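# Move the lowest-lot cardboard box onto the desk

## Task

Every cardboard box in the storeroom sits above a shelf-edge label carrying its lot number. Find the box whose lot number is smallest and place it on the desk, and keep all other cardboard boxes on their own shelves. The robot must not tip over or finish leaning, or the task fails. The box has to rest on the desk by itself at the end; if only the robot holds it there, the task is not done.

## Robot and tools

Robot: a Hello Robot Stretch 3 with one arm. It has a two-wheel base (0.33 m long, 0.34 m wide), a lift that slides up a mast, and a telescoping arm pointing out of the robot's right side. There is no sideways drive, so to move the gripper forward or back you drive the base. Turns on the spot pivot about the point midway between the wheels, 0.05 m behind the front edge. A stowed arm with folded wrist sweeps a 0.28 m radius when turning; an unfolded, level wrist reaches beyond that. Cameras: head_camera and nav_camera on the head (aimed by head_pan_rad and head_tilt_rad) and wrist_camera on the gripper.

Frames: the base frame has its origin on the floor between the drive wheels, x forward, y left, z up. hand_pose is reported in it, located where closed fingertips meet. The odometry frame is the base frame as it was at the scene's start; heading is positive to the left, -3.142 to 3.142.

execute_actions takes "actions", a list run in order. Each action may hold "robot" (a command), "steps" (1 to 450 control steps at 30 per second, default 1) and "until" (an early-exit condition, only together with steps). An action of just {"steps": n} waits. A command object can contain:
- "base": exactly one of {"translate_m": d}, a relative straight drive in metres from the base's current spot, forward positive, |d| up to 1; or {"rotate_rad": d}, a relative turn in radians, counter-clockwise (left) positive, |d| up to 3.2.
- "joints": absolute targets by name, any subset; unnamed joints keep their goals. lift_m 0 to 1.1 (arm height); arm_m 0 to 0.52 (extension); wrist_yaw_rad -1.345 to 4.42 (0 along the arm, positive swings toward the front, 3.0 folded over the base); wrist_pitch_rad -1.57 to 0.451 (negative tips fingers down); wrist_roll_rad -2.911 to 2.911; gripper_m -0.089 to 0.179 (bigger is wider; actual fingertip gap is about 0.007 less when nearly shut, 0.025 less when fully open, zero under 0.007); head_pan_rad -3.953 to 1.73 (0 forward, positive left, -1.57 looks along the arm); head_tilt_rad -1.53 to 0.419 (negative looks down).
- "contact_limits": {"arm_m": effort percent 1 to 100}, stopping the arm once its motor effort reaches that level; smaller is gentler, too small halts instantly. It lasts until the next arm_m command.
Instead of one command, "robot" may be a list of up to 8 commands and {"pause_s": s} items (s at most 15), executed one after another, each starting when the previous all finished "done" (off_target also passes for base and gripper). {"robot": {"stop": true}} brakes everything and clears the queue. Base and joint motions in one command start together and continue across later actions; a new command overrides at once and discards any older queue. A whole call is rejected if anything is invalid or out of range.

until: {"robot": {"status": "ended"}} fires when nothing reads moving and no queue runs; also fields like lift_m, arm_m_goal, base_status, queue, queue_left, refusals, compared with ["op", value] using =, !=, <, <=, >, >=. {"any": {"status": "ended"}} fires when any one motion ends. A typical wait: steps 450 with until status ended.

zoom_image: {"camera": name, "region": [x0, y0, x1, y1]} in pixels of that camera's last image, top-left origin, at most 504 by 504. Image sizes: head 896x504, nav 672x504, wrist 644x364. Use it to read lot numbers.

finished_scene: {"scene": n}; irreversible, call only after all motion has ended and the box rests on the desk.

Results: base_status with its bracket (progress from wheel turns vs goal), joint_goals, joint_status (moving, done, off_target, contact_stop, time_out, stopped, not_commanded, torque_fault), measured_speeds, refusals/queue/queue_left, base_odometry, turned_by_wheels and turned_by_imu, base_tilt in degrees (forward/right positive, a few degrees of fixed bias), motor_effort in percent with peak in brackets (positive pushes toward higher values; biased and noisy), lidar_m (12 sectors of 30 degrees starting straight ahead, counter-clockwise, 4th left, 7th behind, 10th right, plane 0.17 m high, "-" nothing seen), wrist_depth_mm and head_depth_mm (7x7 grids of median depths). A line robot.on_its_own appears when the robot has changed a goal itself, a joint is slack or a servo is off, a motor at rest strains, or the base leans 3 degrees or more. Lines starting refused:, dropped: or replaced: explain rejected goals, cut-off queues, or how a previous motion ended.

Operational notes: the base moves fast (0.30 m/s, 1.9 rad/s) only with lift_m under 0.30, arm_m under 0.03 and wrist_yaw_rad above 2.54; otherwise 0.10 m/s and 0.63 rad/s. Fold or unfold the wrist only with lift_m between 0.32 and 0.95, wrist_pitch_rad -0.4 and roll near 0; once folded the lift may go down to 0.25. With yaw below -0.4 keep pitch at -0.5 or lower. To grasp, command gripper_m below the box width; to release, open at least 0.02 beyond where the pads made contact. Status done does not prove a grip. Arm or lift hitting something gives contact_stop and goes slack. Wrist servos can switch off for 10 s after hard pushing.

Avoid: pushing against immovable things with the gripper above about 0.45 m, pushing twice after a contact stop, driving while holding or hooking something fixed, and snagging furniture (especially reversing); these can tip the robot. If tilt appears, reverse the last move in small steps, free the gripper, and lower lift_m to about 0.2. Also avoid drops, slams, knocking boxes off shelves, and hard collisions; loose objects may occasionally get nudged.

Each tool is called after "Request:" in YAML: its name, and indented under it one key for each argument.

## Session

Request:
execute_actions:
  actions: []

Scene clock: 0.00 s.
robot.base_odometry: x=+0.000 y=+0.000 heading=+0.000 (m, m, rad; robot's odometry frame)
robot.turned_by_wheels: +0.000 (rad since the last result)
robot.turned_by_imu: +0.000 (rad since the last result)
robot.base_tilt: forward=-1.5 right=-1.7 (deg)
robot.lidar_m: 2.46 1.11 0.77 0.73 0.74 0.97 1.82 2.13 1.65 1.10 1.03 1.29
robot.head_depth_mm: 1884 2526 2539 2505 2498 2496 2476 / 1900 2527 2500 2498 2462 2458 2434 / 1907 2501 2473 2457 2439 2434 2413 / 1917 2462 2447 2424 2419 2411 2399 / 1932 2439 2436 2387 2384 2381 2367 / 1944 2391 2397 2363 2381 2358 2338 / 1951 2381 2355 2346 2357 2312 2300
robot.base_status: not_commanded
robot.joint_positions: lift_m=+0.579 arm_m=+0.001 wrist_yaw_rad=+3.055 wrist_pitch_rad=-0.411 wrist_roll_rad=-0.007 gripper_m=+0.037 head_pan_rad=-0.013 head_tilt_rad=-0.006
robot.joint_goals: lift_m=+0.579 arm_m=+0.001 wrist_yaw_rad=+3.055 wrist_pitch_rad=-0.411 wrist_roll_rad=-0.007 gripper_m=+0.037 head_pan_rad=-0.013 head_tilt_rad=-0.006
robot.joint_status: lift_m=not_commanded arm_m=not_commanded wrist_yaw_rad=not_commanded wrist_pitch_rad=not_commanded wrist_roll_rad=not_commanded gripper_m=not_commanded head_pan_rad=not_commanded head_tilt_rad=not_commanded
robot.measured_speeds: translate_m=+0.000 rotate_rad=+0.000 lift_m=+0.000 arm_m=+0.000 wrist_yaw_rad=+0.000 wrist_pitch_rad=+0.000 wrist_roll_rad=+0.000 head_pan_rad=+0.000 head_tilt_rad=+0.000
robot: refusals=0 queue=idle queue_left=0
robot.motor_effort: left_wheel=+0 right_wheel=+0 lift_m=+19 arm_m=-1 wrist_yaw_rad=+0 wrist_pitch_rad=+5 wrist_roll_rad=+0 gripper_m=+0 head_pan_rad=+0 head_tilt_rad=+2 (%)
robot.hand_pose: x=-0.0017 y=+0.0790 z=+0.5931 quat_wxyz=(+0.174, +0.695, +0.115, +0.688) (m; robot's base frame)
robot.wrist_depth_mm: 671 689 698 715 732 771 785 / 749 749 769 785 824 838 852 / 769 842 847 879 933 925 965 / 869 901 - 959 - - - / - 999 - - - - - / 867 864 - 877 888 879 876 / 735 745 729 759 749 765 741
pictures: head_camera (sideways: a quarter turn clockwise sets it upright), nav_camera (sideways: a quarter turn counterclockwise sets it upright), wrist_camera
Images, in order (width x height): head_camera 896x504, nav_camera 672x504, wrist_camera 644x364.

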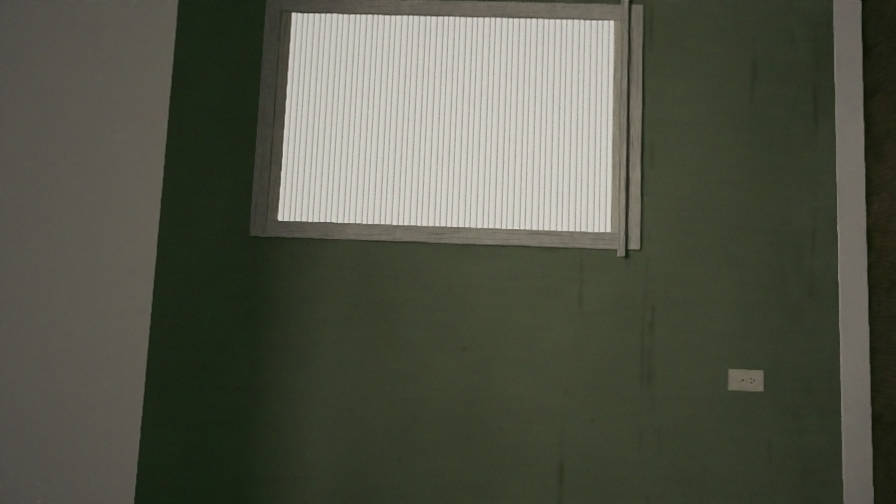

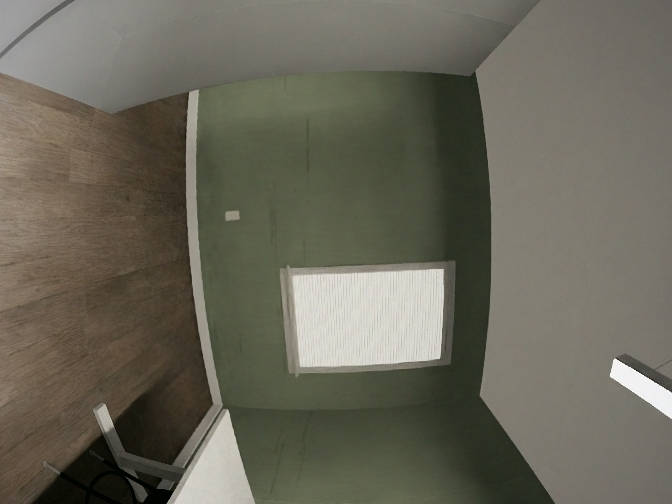

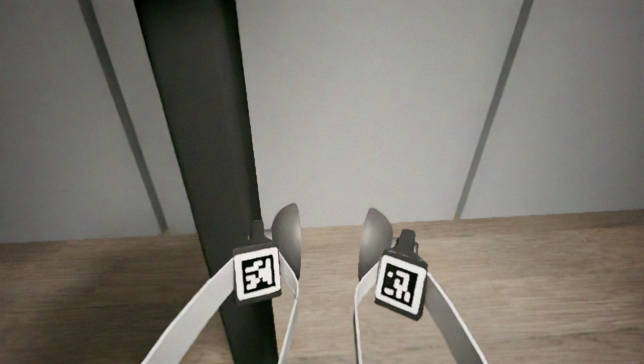

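Request:
execute_actions:
  actions:
    - {"robot":{"joints":{"head_pan_rad":-3.1,"head_tilt_rad":-0.35,"lift_m":0.25}},"steps":450,"until":{"robot":{"head_pan_rad_status":"done"}}}

Scene clock: 2.03 s.
robot.base_odometry: x=+0.000 y=+0.000 heading=+0.000 (m, m, rad; robot's odometry frame)
robot.turned_by_wheels: +0.000 (rad since the last result)
robot.turned_by_imu: +0.001 (rad since the last result)
robot.base_tilt: forward=-1.4 right=-1.6 (deg)
robot.lidar_m: 2.46 1.11 0.77 0.73 0.74 0.97 1.82 2.13 1.65 1.10 1.03 1.29
robot.head_depth_mm: 1959 1926 1882 1931 1952 1912 1626 / 2011 2099 2192 2293 2370 2040 1612 / 1988 2088 2194 2291 2449 2040 1606 / 1997 2107 2173 2297 2431 2018 1590 / 1958 2036 2123 2262 2328 2002 1578 / 1956 1895 1977 2143 2208 1990 1573 / 1979 2078 2156 2263 2388 1972 1573
robot.base_status: not_commanded
robot.joint_positions: lift_m=+0.396 arm_m=+0.001 wrist_yaw_rad=+3.055 wrist_pitch_rad=-0.411 wrist_roll_rad=-0.007 gripper_m=+0.037 head_pan_rad=-3.093 head_tilt_rad=-0.346
robot.joint_goals: lift_m=+0.250 arm_m=+0.001 wrist_yaw_rad=+3.055 wrist_pitch_rad=-0.411 wrist_roll_rad=-0.007 gripper_m=+0.037 head_pan_rad=-3.100 head_tilt_rad=-0.350
robot.joint_status: lift_m=moving arm_m=not_commanded wrist_yaw_rad=not_commanded wrist_pitch_rad=not_commanded wrist_roll_rad=not_commanded gripper_m=not_commanded head_pan_rad=done head_tilt_rad=done
robot.measured_speeds: translate_m=+0.000 rotate_rad=+0.000 lift_m=-0.110 arm_m=+0.000 wrist_yaw_rad=+0.000 wrist_pitch_rad=+0.000 wrist_roll_rad=+0.000 head_pan_rad=+0.000 head_tilt_rad=+0.000
robot: refusals=0 queue=running queue_left=0
robot.motor_effort: left_wheel=+0(0) right_wheel=+0(0) lift_m=+11(16) arm_m=+0(1) wrist_yaw_rad=+0(0) wrist_pitch_rad=+5(5) wrist_roll_rad=+0(0) gripper_m=+0(0) head_pan_rad=-5(53) head_tilt_rad=-2(21) (%)
robot.hand_pose: x=-0.0017 y=+0.0790 z=+0.4102 quat_wxyz=(+0.174, +0.695, +0.115, +0.688) (m; robot's base frame)
robot.wrist_depth_mm: 680 683 716 716 758 786 787 / 718 730 768 772 810 861 881 / 816 826 890 862 895 910 969 / 872 908 - 928 959 984 980 / 764 766 - 779 819 777 783 / 629 638 - 642 654 661 657 / 556 553 - 565 560 553 563
pictures: head_camera (sideways: a quarter turn clockwise sets it upright), nav_camera (sideways: a quarter turn counterclockwise sets it upright), wrist_camera
Images, in order (width x height): head_camera 896x504, nav_camera 672x504, wrist_camera 644x364.

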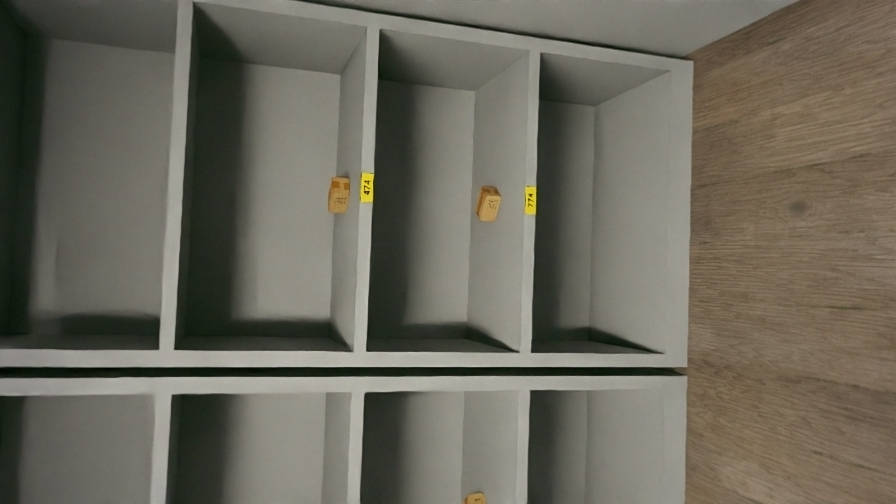

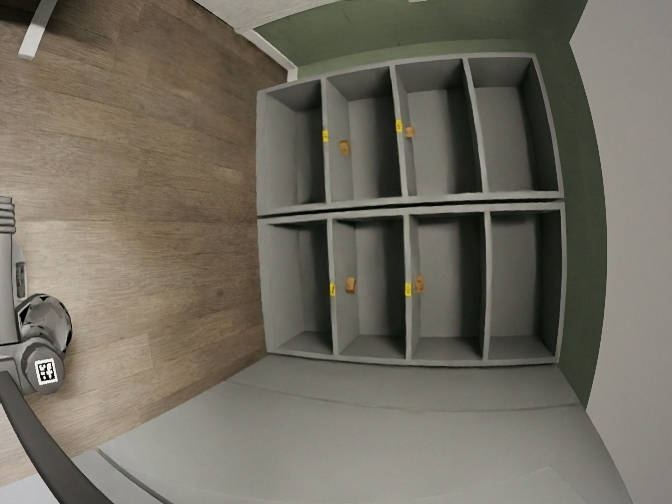

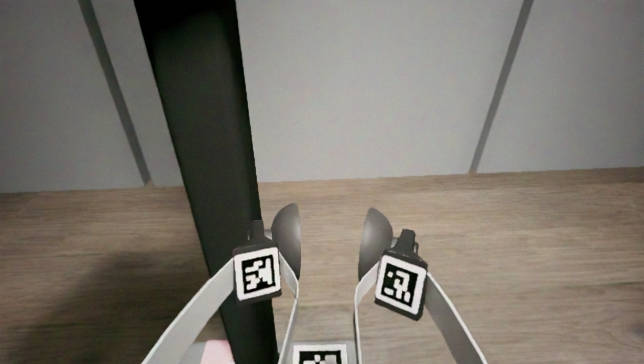

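Request:
execute_actions:
  actions:
    - {"robot":{"joints":{"head_pan_rad":-2.7}},"steps":450,"until":{"robot":{"head_pan_rad":["\u003e",-2.72],"status":"ended"}}}

Request:
zoom_image:
  camera: "nav_camera"
  region: [400, 380, 672, 504]

Scene clock: 3.83 s.
robot.base_odometry: x=+0.000 y=+0.000 heading=+0.000 (m, m, rad; robot's odometry frame)
robot.turned_by_wheels: +0.000 (rad since the last result)
robot.turned_by_imu: +0.000 (rad since the last result)
robot.base_tilt: forward=-1.5 right=-1.6 (deg)
robot.lidar_m: 2.46 1.11 0.77 0.73 0.74 0.97 1.82 2.13 1.65 1.10 1.02 1.29
robot.head_depth_mm: 1651 1789 2042 2204 2299 1983 1627 / 2008 1929 1851 1908 1981 2007 1620 / 2068 2150 2244 2350 2431 2038 1609 / 2121 2221 2308 2402 2536 2024 1601 / 2168 2269 2367 2431 2556 2009 1586 / 1934 1999 2093 2271 2385 1993 1576 / 2268 2355 2449 2580 2541 1978 1568
robot.base_status: not_commanded
robot.joint_positions: lift_m=+0.250 arm_m=+0.001 wrist_yaw_rad=+3.055 wrist_pitch_rad=-0.411 wrist_roll_rad=-0.007 gripper_m=+0.037 head_pan_rad=-2.707 head_tilt_rad=-0.346
robot.joint_goals: lift_m=+0.250 arm_m=+0.001 wrist_yaw_rad=+3.055 wrist_pitch_rad=-0.411 wrist_roll_rad=-0.007 gripper_m=+0.037 head_pan_rad=-2.700 head_tilt_rad=-0.350
robot.joint_status: lift_m=done arm_m=not_commanded wrist_yaw_rad=not_commanded wrist_pitch_rad=not_commanded wrist_roll_rad=not_commanded gripper_m=not_commanded head_pan_rad=done head_tilt_rad=done
robot.measured_speeds: translate_m=+0.000 rotate_rad=+0.000 lift_m=+0.000 arm_m=+0.000 wrist_yaw_rad=+0.000 wrist_pitch_rad=+0.000 wrist_roll_rad=+0.000 head_pan_rad=+0.000 head_tilt_rad=+0.000
robot: refusals=0 queue=done queue_left=0
robot.motor_effort: left_wheel=+0(0) right_wheel=+0(0) lift_m=+11(8) arm_m=+0(1) wrist_yaw_rad=+0(0) wrist_pitch_rad=+5(5) wrist_roll_rad=+0(0) gripper_m=+0(0) head_pan_rad=+4(33) head_tilt_rad=-2(1) (%)
robot.hand_pose: x=-0.0017 y=+0.0789 z=+0.2647 quat_wxyz=(+0.174, +0.695, +0.115, +0.688) (m; robot's base frame)
robot.wrist_depth_mm: 672 703 717 709 733 767 763 / 734 748 769 808 807 837 868 / 781 806 840 849 857 905 922 / 665 686 - 689 683 715 696 / 550 551 - 558 574 570 562 / 476 - - - - 470 468 / - - - - 406 402 402
pictures: head_camera (sideways: a quarter turn clockwise sets it upright), nav_camera (sideways: a quarter turn counterclockwise sets it upright), wrist_camera
Images, in order (width x height): head_camera 896x504, nav_camera 672x504, wrist_camera 644x364.

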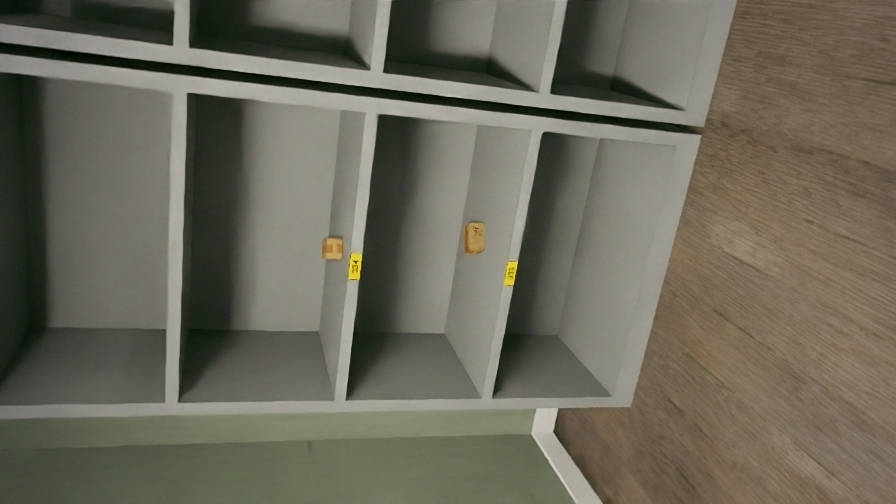

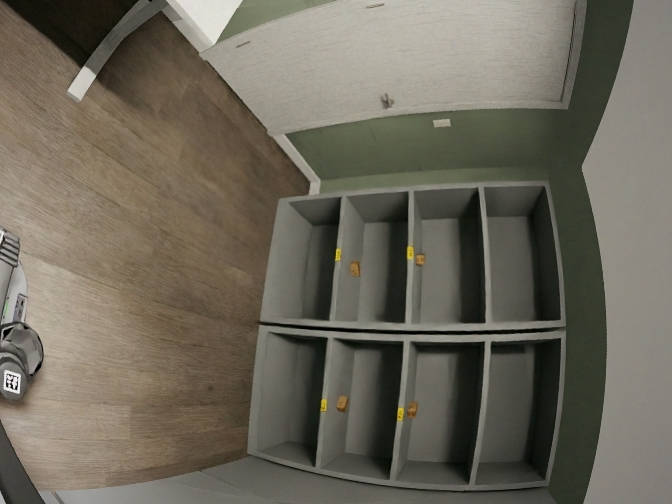

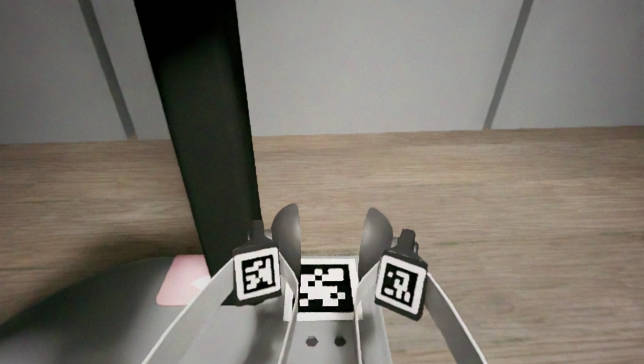

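Region (400, 380, 672, 504) of nav_camera's 672x504 image, scaled by 1.853, with more detail than that image has; it fills the top 230 rows of this view, and the rest is white.

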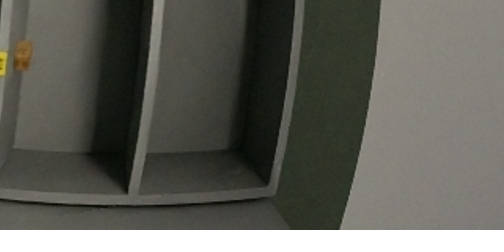

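Request:
zoom_image:
  camera: "head_camera"
  region: [310, 210, 530, 300]

Region (310, 210, 530, 300) of head_camera's 896x504 image, scaled by 2.291, with more detail than that image has; it fills the top 206 rows of this view, and the rest is white.

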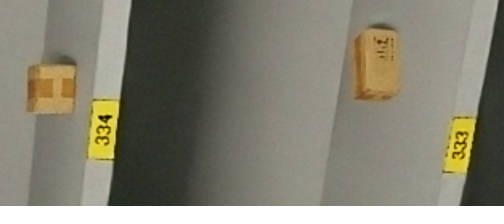

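Request:
execute_actions:
  actions:
    - {"robot":[{"base":{"rotate_rad":0.3},"joints":{"head_pan_rad":0.5,"head_tilt_rad":-0.5}},{"base":{"translate_m":1.0}}],"steps":450,"until":{"robot":{"status":"ended"}}}

Scene clock: 11.07 s.
robot.base_odometry: x=+0.955 y=+0.295 heading=+0.300 (m, m, rad; robot's odometry frame)
robot.turned_by_wheels: +0.300 (rad since the last result)
robot.turned_by_imu: +0.301 (rad since the last result)
robot.base_tilt: forward=-1.4 right=-1.6 (deg)
robot.lidar_m: 1.49 0.59 0.50 0.50 0.57 0.95 2.81 1.73 1.19 1.31 1.76 1.50
robot.head_depth_mm: 1386 1451 1537 1630 1734 1736 1425 / 1471 1565 1651 1757 1883 1731 1423 / 1576 1671 1790 1915 2017 1716 1402 / 1698 1814 1938 2095 2139 1695 1396 / 1807 1954 2106 2270 2076 1635 1360 / 528 563 605 654 712 778 860 / 485 516 551 591 638 691 755
robot.base_status: done (translate_m +1.0000 of +1.0000)
robot.joint_positions: lift_m=+0.250 arm_m=+0.001 wrist_yaw_rad=+3.055 wrist_pitch_rad=-0.411 wrist_roll_rad=-0.007 gripper_m=+0.037 head_pan_rad=+0.493 head_tilt_rad=-0.495
robot.joint_goals: lift_m=+0.250 arm_m=+0.001 wrist_yaw_rad=+3.055 wrist_pitch_rad=-0.411 wrist_roll_rad=-0.007 gripper_m=+0.037 head_pan_rad=+0.500 head_tilt_rad=-0.500
robot.joint_status: lift_m=done arm_m=not_commanded wrist_yaw_rad=not_commanded wrist_pitch_rad=not_commanded wrist_roll_rad=not_commanded gripper_m=not_commanded head_pan_rad=done head_tilt_rad=done
robot.measured_speeds: translate_m=+0.000 rotate_rad=+0.000 lift_m=+0.000 arm_m=+0.000 wrist_yaw_rad=+0.000 wrist_pitch_rad=+0.000 wrist_roll_rad=+0.000 head_pan_rad=+0.000 head_tilt_rad=+0.000
robot: refusals=0 queue=done queue_left=0
robot.motor_effort: left_wheel=-1(6) right_wheel=+3(10) lift_m=+11(11) arm_m=-1(1) wrist_yaw_rad=+0(0) wrist_pitch_rad=+5(5) wrist_roll_rad=+0(0) gripper_m=+0(0) head_pan_rad=+4(52) head_tilt_rad=-2(12) (%)
robot.hand_pose: x=-0.0017 y=+0.0789 z=+0.2647 quat_wxyz=(+0.174, +0.695, +0.115, +0.688) (m; robot's base frame)
robot.wrist_depth_mm: 605 593 546 513 483 468 444 / 675 656 595 571 534 507 485 / 780 730 656 626 581 554 525 / 684 663 - 644 640 604 578 / 540 553 - 556 583 559 568 / 479 - - - - 454 474 / - - - - 399 407 405
pictures: head_camera (sideways: a quarter turn clockwise sets it upright), nav_camera (sideways: a quarter turn counterclockwise sets it upright), wrist_camera
Images, in order (width x height): head_camera 896x504, nav_camera 672x504, wrist_camera 644x364.

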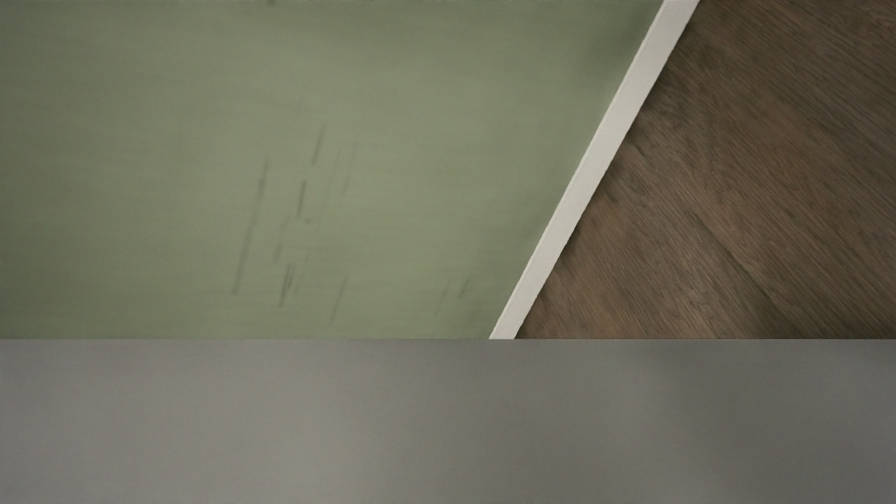

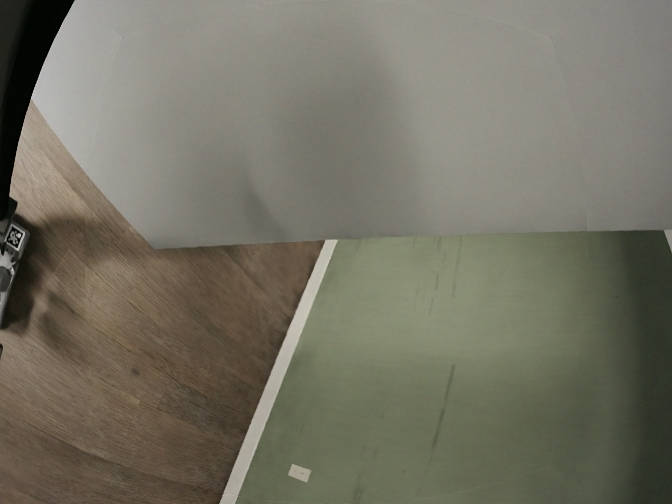

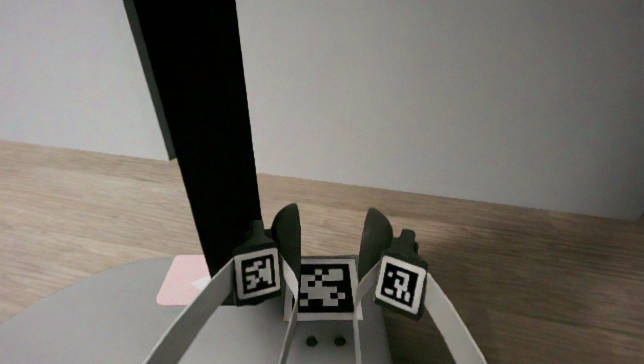

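Request:
execute_actions:
  actions:
    - {"robot":[{"base":{"translate_m":0.95},"joints":{"head_pan_rad":0.6,"head_tilt_rad":-0.4}},{"base":{"rotate_rad":1.34}},{"base":{"translate_m":0.9}}],"steps":450,"until":{"robot":{"status":"ended"}}}

Scene clock: 22.83 s.
robot.base_odometry: x=+1.801 y=+1.474 heading=+1.640 (m, m, rad; robot's odometry frame)
robot.turned_by_wheels: +1.340 (rad since the last result)
robot.turned_by_imu: +1.338 (rad since the last result)
robot.base_tilt: forward=-1.2 right=-1.6 (deg)
robot.lidar_m: 0.86 0.88 1.20 1.34 0.49 0.64 2.32 0.81 0.59 0.56 0.58 0.79
robot.head_depth_mm: 736 770 807 850 896 946 1008 / 773 814 854 901 952 1011 1077 / 817 860 905 959 1014 1084 1162 / 866 914 965 1027 1094 1171 1257 / 917 970 1032 1099 1182 1266 1373 / 978 1040 1107 1183 1280 1389 1439 / 1048 1112 1197 1293 1401 1529 1477
robot.base_status: done (translate_m +0.9000 of +0.9000)
robot.joint_positions: lift_m=+0.250 arm_m=+0.001 wrist_yaw_rad=+3.055 wrist_pitch_rad=-0.411 wrist_roll_rad=-0.007 gripper_m=+0.037 head_pan_rad=+0.593 head_tilt_rad=-0.408
robot.joint_goals: lift_m=+0.250 arm_m=+0.001 wrist_yaw_rad=+3.055 wrist_pitch_rad=-0.411 wrist_roll_rad=-0.007 gripper_m=+0.037 head_pan_rad=+0.600 head_tilt_rad=-0.400
robot.joint_status: lift_m=done arm_m=not_commanded wrist_yaw_rad=not_commanded wrist_pitch_rad=not_commanded wrist_roll_rad=not_commanded gripper_m=not_commanded head_pan_rad=done head_tilt_rad=done
robot.measured_speeds: translate_m=+0.000 rotate_rad=+0.000 lift_m=+0.000 arm_m=+0.000 wrist_yaw_rad=+0.000 wrist_pitch_rad=+0.000 wrist_roll_rad=+0.000 head_pan_rad=+0.000 head_tilt_rad=+0.000
robot: refusals=0 queue=done queue_left=0
robot.motor_effort: left_wheel=-1(6) right_wheel=+3(11) lift_m=+11(11) arm_m=-1(1) wrist_yaw_rad=+0(0) wrist_pitch_rad=+5(5) wrist_roll_rad=+0(0) gripper_m=+0(0) head_pan_rad=+3(16) head_tilt_rad=+4(13) (%)
robot.hand_pose: x=-0.0017 y=+0.0789 z=+0.2647 quat_wxyz=(+0.174, +0.695, +0.115, +0.688) (m; robot's base frame)
robot.wrist_depth_mm: 442 450 - - - - - / 484 491 - - - - 995 / 528 542 902 914 928 940 881 / 596 597 - 695 688 700 714 / 554 546 - 552 573 568 558 / 470 - - - - 473 466 / - - - - 401 401 404
pictures: head_camera (sideways: a quarter turn clockwise sets it upright), nav_camera (sideways: a quarter turn counterclockwise sets it upright), wrist_camera
Images, in order (width x height): head_camera 896x504, nav_camera 672x504, wrist_camera 644x364.

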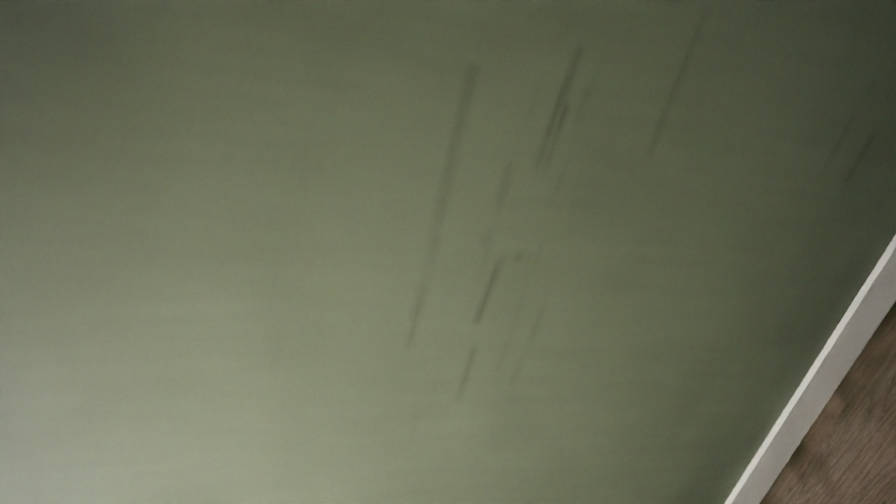

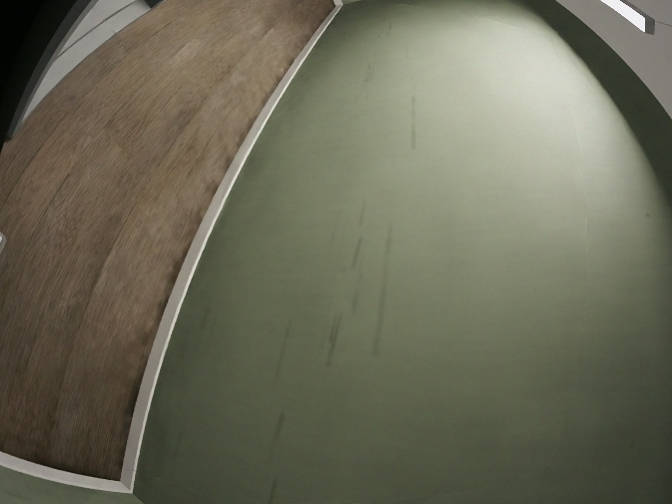

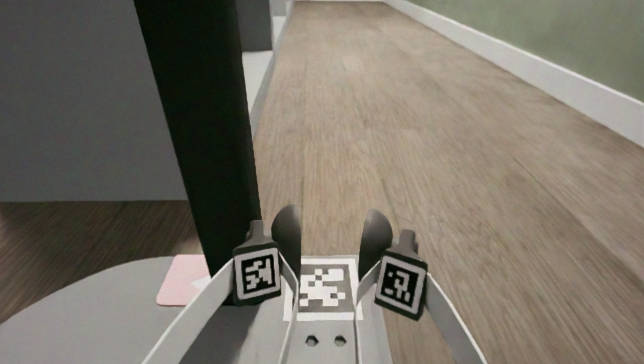

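Request:
execute_actions:
  actions:
    - {"robot":[{"base":{"translate_m":0.38},"joints":{"head_pan_rad":-2.2,"head_tilt_rad":-0.45}},{"base":{"rotate_rad":-1.57}},{"base":{"translate_m":-0.5}}],"steps":450,"until":{"robot":{"status":"ended"}}}

Scene clock: 31.37 s.
robot.base_odometry: x=+1.276 y=+1.818 heading=+0.070 (m, m, rad; robot's odometry frame)
robot.turned_by_wheels: -1.570 (rad since the last result)
robot.turned_by_imu: -1.562 (rad since the last result)
robot.base_tilt: forward=-1.3 right=-1.6 (deg)
robot.lidar_m: 1.06 0.68 0.50 0.48 0.50 0.68 1.88 0.99 1.02 0.53 1.50 1.10
robot.head_depth_mm: 875 934 973 986 1078 1178 1373 / 953 1027 1079 936 1185 1146 1301 / 1001 1139 1169 856 1294 1066 1352 / 1023 1107 1165 793 1335 1057 1274 / 960 1036 1103 785 1255 1026 882 / 915 973 1029 773 1196 1043 852 / 863 918 976 765 620 1035 847
robot.base_status: done (translate_m -0.5000 of -0.5000)
robot.joint_positions: lift_m=+0.250 arm_m=+0.001 wrist_yaw_rad=+3.055 wrist_pitch_rad=-0.411 wrist_roll_rad=-0.007 gripper_m=+0.037 head_pan_rad=-2.193 head_tilt_rad=-0.445
robot.joint_goals: lift_m=+0.250 arm_m=+0.001 wrist_yaw_rad=+3.055 wrist_pitch_rad=-0.411 wrist_roll_rad=-0.007 gripper_m=+0.037 head_pan_rad=-2.200 head_tilt_rad=-0.450
robot.joint_status: lift_m=done arm_m=not_commanded wrist_yaw_rad=not_commanded wrist_pitch_rad=not_commanded wrist_roll_rad=not_commanded gripper_m=not_commanded head_pan_rad=done head_tilt_rad=done
robot.measured_speeds: translate_m=+0.000 rotate_rad=+0.000 lift_m=+0.000 arm_m=+0.000 wrist_yaw_rad=+0.000 wrist_pitch_rad=+0.000 wrist_roll_rad=+0.000 head_pan_rad=+0.000 head_tilt_rad=+0.000
robot: refusals=0 queue=done queue_left=0
robot.motor_effort: left_wheel=+2(8) right_wheel=-2(10) lift_m=+11(11) arm_m=-2(1) wrist_yaw_rad=+0(0) wrist_pitch_rad=+5(6) wrist_roll_rad=+0(0) gripper_m=+0(0) head_pan_rad=-4(53) head_tilt_rad=-1(5) (%)
robot.hand_pose: x=-0.0017 y=+0.0789 z=+0.2647 quat_wxyz=(+0.174, +0.695, +0.115, +0.688) (m; robot's base frame)
robot.wrist_depth_mm: 475 477 484 480 481 484 484 / 510 513 524 532 531 530 532 / 555 567 574 569 584 601 587 / 616 626 - 615 633 626 630 / 549 545 - 551 575 557 562 / 468 - - - - 467 474 / - - - - 398 414 407
pictures: head_camera (sideways: a quarter turn clockwise sets it upright), nav_camera (sideways: a quarter turn counterclockwise sets it upright), wrist_camera
Images, in order (width x height): head_camera 896x504, nav_camera 672x504, wrist_camera 644x364.

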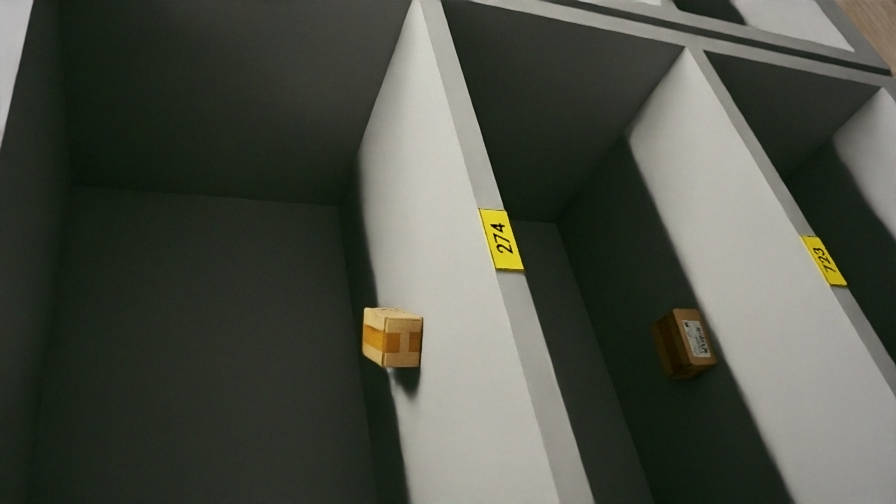

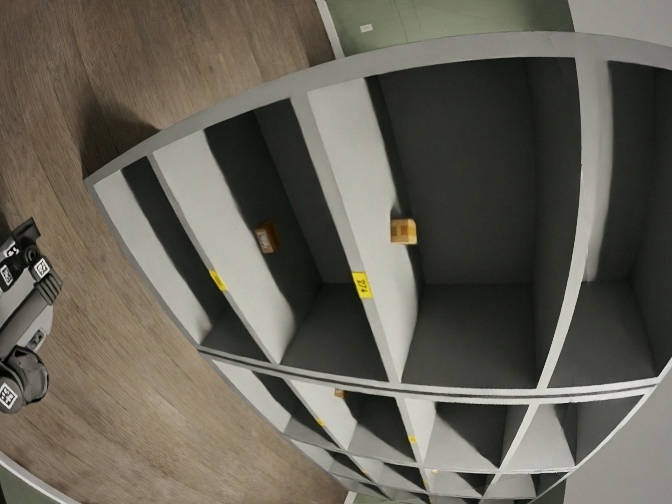

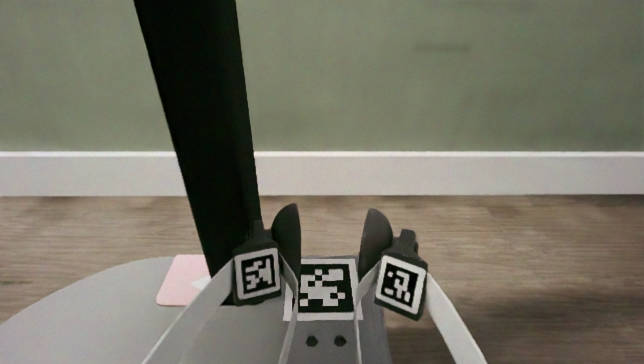

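Request:
execute_actions:
  actions:
    - {"robot":[{"base":{"translate_m":-0.95},"joints":{"head_pan_rad":-2.3,"head_tilt_rad":-0.5}}],"steps":450,"until":{"robot":{"status":"ended"}}}

Scene clock: 36.30 s.
robot.base_odometry: x=+0.328 y=+1.752 heading=+0.070 (m, m, rad; robot's odometry frame)
robot.turned_by_wheels: +0.000 (rad since the last result)
robot.turned_by_imu: +0.001 (rad since the last result)
robot.base_tilt: forward=-1.3 right=-1.5 (deg)
robot.lidar_m: 1.85 0.68 0.50 0.48 0.50 0.68 1.89 0.98 1.02 0.53 1.02 1.08
robot.head_depth_mm: 823 881 970 1558 1432 1654 1428 / 886 932 976 1042 1138 1281 1382 / 964 1023 1054 1133 1201 1293 1343 / 1059 1132 1128 846 1274 1035 1319 / 1039 1112 1107 778 1265 996 1280 / 963 1032 1058 693 1232 982 884 / 901 965 983 682 1159 984 816
robot.base_status: done (translate_m -0.9500 of -0.9500)
robot.joint_positions: lift_m=+0.250 arm_m=+0.001 wrist_yaw_rad=+3.055 wrist_pitch_rad=-0.411 wrist_roll_rad=-0.007 gripper_m=+0.037 head_pan_rad=-2.293 head_tilt_rad=-0.494
robot.joint_goals: lift_m=+0.250 arm_m=+0.001 wrist_yaw_rad=+3.055 wrist_pitch_rad=-0.411 wrist_roll_rad=-0.007 gripper_m=+0.037 head_pan_rad=-2.300 head_tilt_rad=-0.500
robot.joint_status: lift_m=done arm_m=not_commanded wrist_yaw_rad=not_commanded wrist_pitch_rad=not_commanded wrist_roll_rad=not_commanded gripper_m=not_commanded head_pan_rad=done head_tilt_rad=done
robot.measured_speeds: translate_m=+0.000 rotate_rad=+0.000 lift_m=+0.000 arm_m=+0.000 wrist_yaw_rad=+0.000 wrist_pitch_rad=+0.000 wrist_roll_rad=+0.000 head_pan_rad=+0.000 head_tilt_rad=+0.000
robot: refusals=0 queue=done queue_left=0
robot.motor_effort: left_wheel=+2(5) right_wheel=-2(10) lift_m=+11(11) arm_m=-1(1) wrist_yaw_rad=+1(0) wrist_pitch_rad=+5(5) wrist_roll_rad=+0(0) gripper_m=+0(0) head_pan_rad=-4(17) head_tilt_rad=-2(7) (%)
robot.hand_pose: x=-0.0017 y=+0.0789 z=+0.2647 quat_wxyz=(+0.174, +0.695, +0.115, +0.688) (m; robot's base frame)
robot.wrist_depth_mm: 470 472 483 485 486 492 485 / 515 519 525 530 535 535 542 / 579 579 583 590 580 596 601 / 608 613 - 633 621 648 643 / 540 549 - 558 582 566 563 / 475 - - - - 470 470 / - - - - 403 401 404
pictures: head_camera (sideways: a quarter turn clockwise sets it upright), nav_camera (sideways: a quarter turn counterclockwise sets it upright), wrist_camera
Images, in order (width x height): head_camera 896x504, nav_camera 672x504, wrist_camera 644x364.

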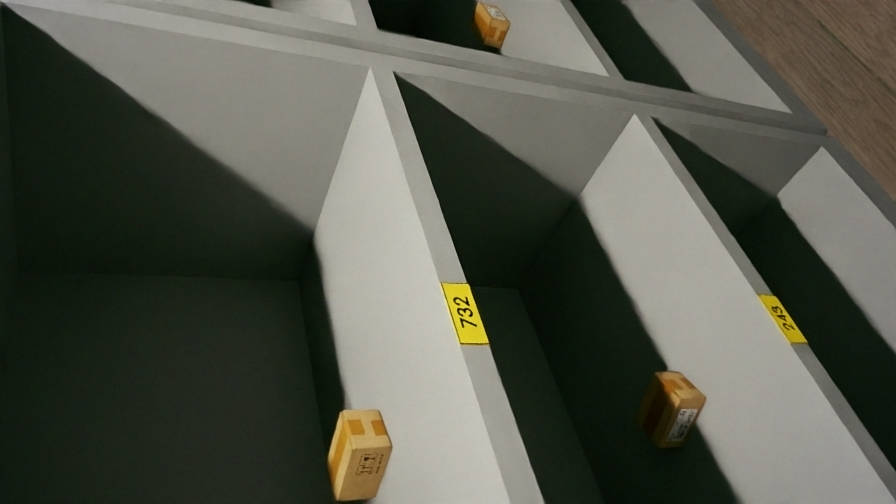

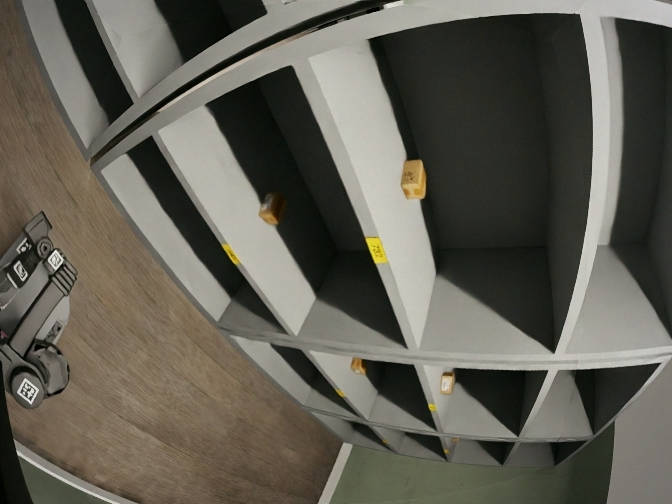

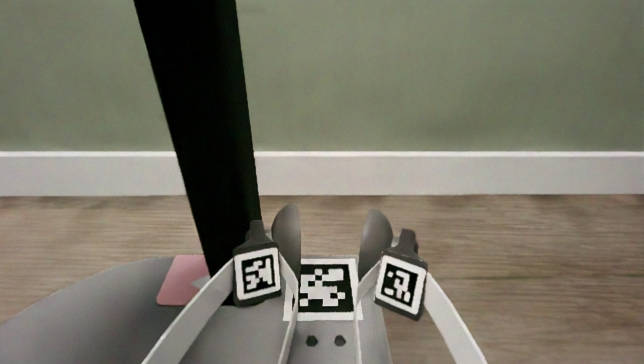

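Request:
execute_actions:
  actions:
    - {"robot":[{"base":{"translate_m":-0.9},"joints":{"head_pan_rad":-2.35,"head_tilt_rad":-0.55}},{"base":{"translate_m":-0.45}}],"steps":450,"until":{"robot":{"status":"ended"}}}

Scene clock: 44.37 s.
robot.base_odometry: x=-1.018 y=+1.658 heading=+0.070 (m, m, rad; robot's odometry frame)
robot.turned_by_wheels: +0.000 (rad since the last result)
robot.turned_by_imu: +0.002 (rad since the last result)
robot.base_tilt: forward=-1.5 right=-1.5 (deg)
robot.lidar_m: 1.86 0.68 0.50 0.48 0.50 0.68 1.40 1.39 0.67 0.98 0.67 1.39
robot.head_depth_mm: 1309 1376 1301 1516 1676 1648 1378 / 1384 1470 1059 1628 1367 1591 1376 / 1279 1390 980 1606 1250 1536 1361 / 621 1263 837 1451 1155 1442 1301 / 570 619 676 749 837 929 1070 / 601 656 722 723 903 939 1175 / 675 745 803 650 1058 938 844
robot.base_status: done (translate_m -0.4500 of -0.4500)
robot.joint_positions: lift_m=+0.250 arm_m=+0.001 wrist_yaw_rad=+3.055 wrist_pitch_rad=-0.411 wrist_roll_rad=-0.007 gripper_m=+0.037 head_pan_rad=-2.343 head_tilt_rad=-0.544
robot.joint_goals: lift_m=+0.250 arm_m=+0.001 wrist_yaw_rad=+3.055 wrist_pitch_rad=-0.411 wrist_roll_rad=-0.007 gripper_m=+0.037 head_pan_rad=-2.350 head_tilt_rad=-0.550
robot.joint_status: lift_m=done arm_m=not_commanded wrist_yaw_rad=not_commanded wrist_pitch_rad=not_commanded wrist_roll_rad=not_commanded gripper_m=not_commanded head_pan_rad=done head_tilt_rad=done
robot.measured_speeds: translate_m=+0.000 rotate_rad=+0.000 lift_m=+0.000 arm_m=+0.000 wrist_yaw_rad=+0.000 wrist_pitch_rad=+0.000 wrist_roll_rad=+0.000 head_pan_rad=+0.000 head_tilt_rad=+0.000
robot: refusals=0 queue=done queue_left=0
robot.motor_effort: left_wheel=+1(5) right_wheel=-2(8) lift_m=+11(11) arm_m=-2(1) wrist_yaw_rad=+0(0) wrist_pitch_rad=+5(5) wrist_roll_rad=+0(0) gripper_m=+0(0) head_pan_rad=-4(13) head_tilt_rad=-2(6) (%)
robot.hand_pose: x=-0.0017 y=+0.0789 z=+0.2647 quat_wxyz=(+0.174, +0.695, +0.115, +0.688) (m; robot's base frame)
robot.wrist_depth_mm: 478 479 485 482 493 489 491 / 519 514 524 531 534 530 543 / 573 574 580 594 592 589 600 / 607 619 - 632 636 635 652 / 544 541 - 566 580 567 560 / 473 - - - - 466 474 / - - - - 401 402 404
pictures: head_camera (sideways: a quarter turn clockwise sets it upright), nav_camera (sideways: a quarter turn counterclockwise sets it upright), wrist_camera
Images, in order (width x height): head_camera 896x504, nav_camera 672x504, wrist_camera 644x364.

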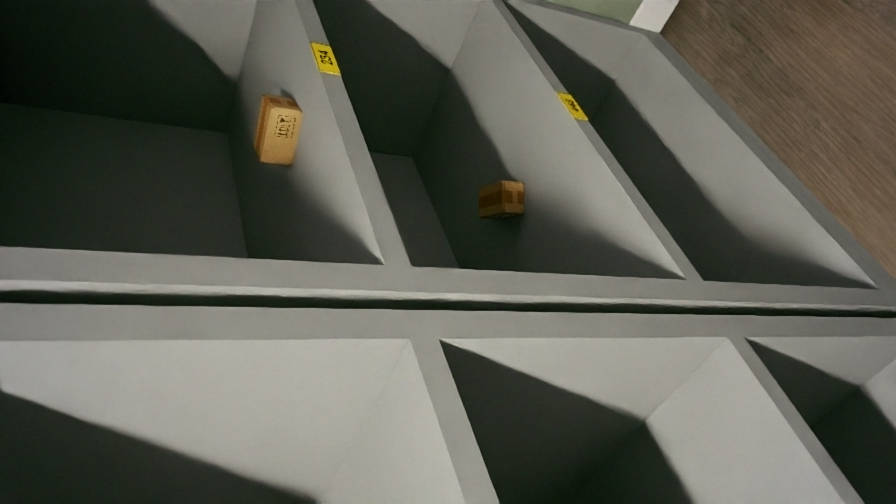

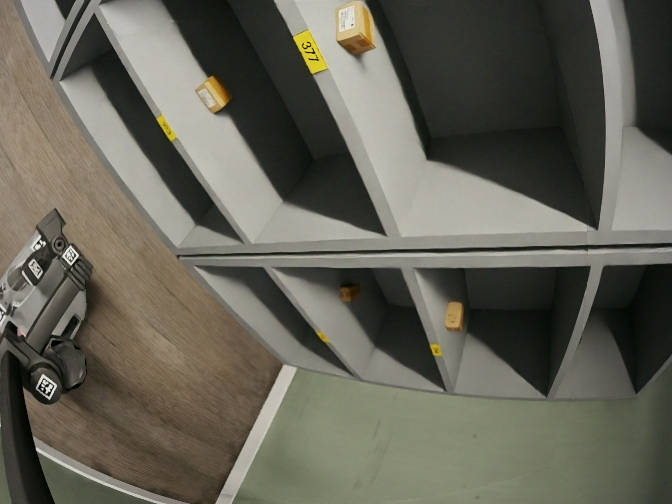

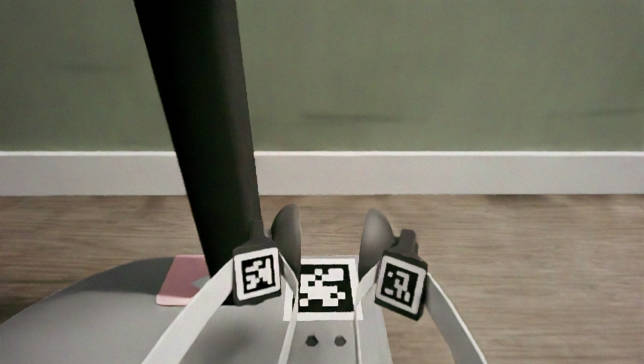

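Request:
zoom_image:
  camera: "head_camera"
  region: [250, 30, 350, 170]

Request:
zoom_image:
  camera: "head_camera"
  region: [540, 80, 610, 130]

Request:
zoom_image:
  camera: "nav_camera"
  region: [140, 100, 200, 150]

Region (250, 30, 350, 170) of head_camera's 896x504 image, scaled by 3.600, with more detail than that image has; it fills the left 360 columns of this view, and the rest is white.

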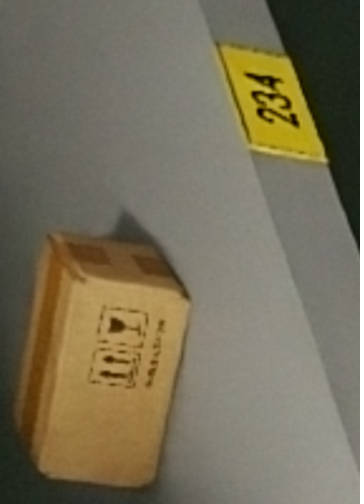

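Region (540, 80, 610, 130) of head_camera's 896x504 image, scaled by 7.200, with more detail than that image has; it fills the top 360 rows of this view, and the rest is white.

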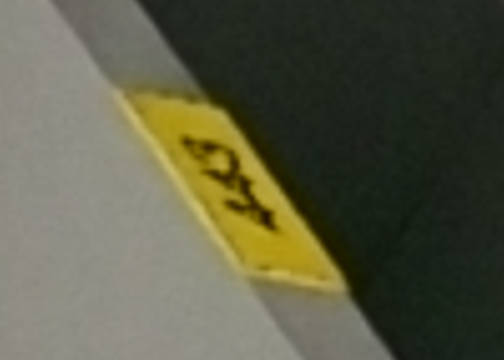

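Region (140, 100, 200, 150) of nav_camera's 672x504 image, scaled by 8.400, with more detail than that image has.

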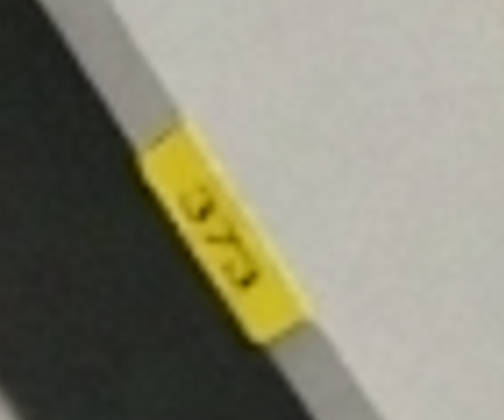

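Request:
execute_actions:
  actions:
    - {"robot":[{"base":{"translate_m":-0.36},"joints":{"lift_m":0.29,"head_pan_rad":-1.7,"head_tilt_rad":-0.55}},{"base":{"translate_m":-0.54},"joints":{"lift_m":1.03}}],"steps":450,"until":{"robot":{"lift_m":["\u003e",0.35]}}}
    - {"robot":{"joints":{"wrist_yaw_rad":0.0,"gripper_m":0.15,"lift_m":1.03}},"steps":450,"until":{"robot":{"status":"ended"}}}

Scene clock: 55.37 s.
robot.base_odometry: x=-1.916 y=+1.595 heading=+0.070 (m, m, rad; robot's odometry frame)
robot.turned_by_wheels: +0.000 (rad since the last result)
robot.turned_by_imu: +0.003 (rad since the last result)
robot.base_tilt: forward=-1.4 right=-1.7 (deg)
robot.lidar_m: 1.86 0.68 0.50 0.48 0.50 0.52 0.50 0.52 0.69 0.98 0.65 1.39
robot.head_depth_mm: 866 934 987 - - - - / 855 928 990 - - - - / 845 916 964 714 - - - / 833 904 949 708 - - - / 824 890 934 631 - - - / 813 880 920 625 1127 918 828 / 804 869 906 618 1085 937 806
robot.base_status: done (translate_m -0.5400 of -0.5400)
robot.joint_positions: lift_m=+1.030 arm_m=+0.001 wrist_yaw_rad=+0.002 wrist_pitch_rad=-0.411 wrist_roll_rad=-0.007 gripper_m=+0.150 head_pan_rad=-1.707 head_tilt_rad=-0.544
robot.joint_goals: lift_m=+1.030 arm_m=+0.001 wrist_yaw_rad=+0.000 wrist_pitch_rad=-0.411 wrist_roll_rad=-0.007 gripper_m=+0.150 head_pan_rad=-1.700 head_tilt_rad=-0.550
robot.joint_status: lift_m=done arm_m=not_commanded wrist_yaw_rad=done wrist_pitch_rad=not_commanded wrist_roll_rad=not_commanded gripper_m=done head_pan_rad=done head_tilt_rad=done
robot.measured_speeds: translate_m=+0.000 rotate_rad=+0.000 lift_m=+0.000 arm_m=+0.000 wrist_yaw_rad=+0.000 wrist_pitch_rad=+0.000 wrist_roll_rad=+0.000 head_pan_rad=+0.000 head_tilt_rad=+0.000
robot: refusals=0 queue=done queue_left=0
robot.motor_effort: left_wheel=+1(6) right_wheel=-2(9) lift_m=+26(25) arm_m=-1(2) wrist_yaw_rad=-2(3) wrist_pitch_rad=+5(6) wrist_roll_rad=+0(0) gripper_m=+1(84) head_pan_rad=+4(43) head_tilt_rad=-2(0) (%)
robot.hand_pose: x=-0.0211 y=-0.3708 z=+1.0437 quat_wxyz=(+0.695, +0.146, -0.689, -0.144) (m; robot's base frame)
robot.wrist_depth_mm: 456 641 700 677 683 646 550 / 459 552 567 521 584 588 518 / 387 387 388 390 394 406 412 / 429 560 350 340 337 333 328 / 471 609 898 948 926 820 543 / 503 - 762 749 780 - 531 / 620 637 662 672 655 654 494
pictures: head_camera (sideways: a quarter turn clockwise sets it upright), nav_camera (sideways: a quarter turn counterclockwise sets it upright), wrist_camera
Images, in order (width x height): head_camera 896x504, nav_camera 672x504, wrist_camera 644x364.

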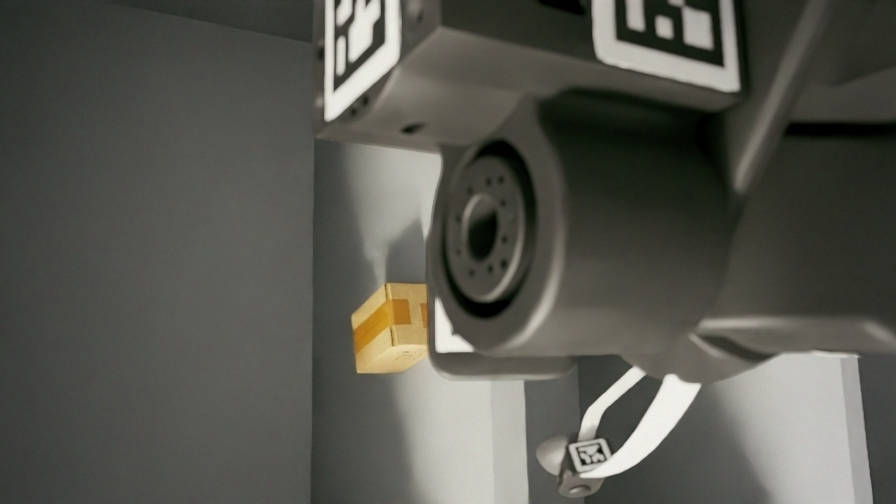

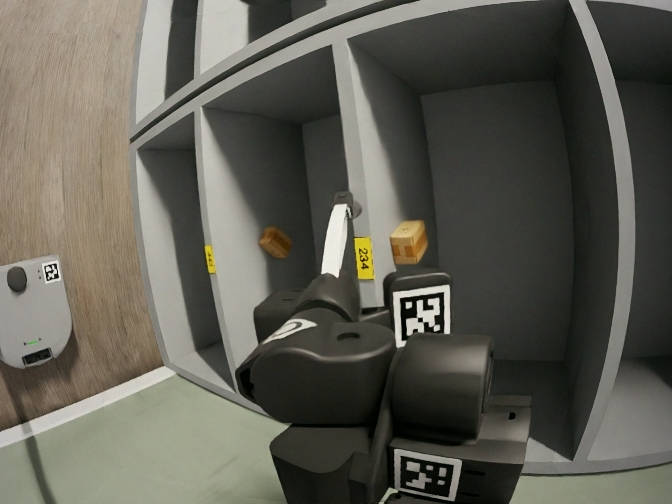

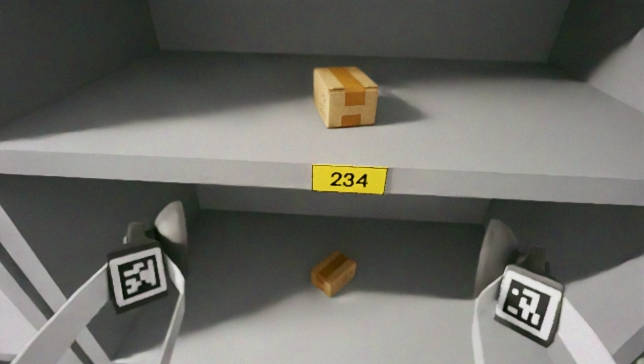

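Request:
zoom_image:
  camera: "nav_camera"
  region: [185, 230, 245, 290]

Request:
zoom_image:
  camera: "wrist_camera"
  region: [280, 40, 420, 200]

Region (185, 230, 245, 290) of nav_camera's 672x504 image, scaled by 8.400, with more detail than that image has.

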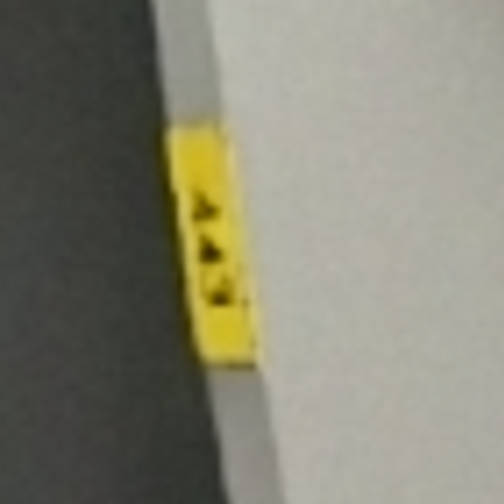

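Region (280, 40, 420, 200) of wrist_camera's 644x364 image, scaled by 3.150; it fills the left 441 columns of this view, and the rest is white.

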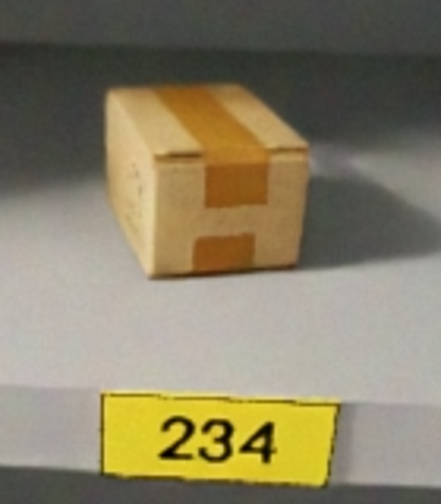

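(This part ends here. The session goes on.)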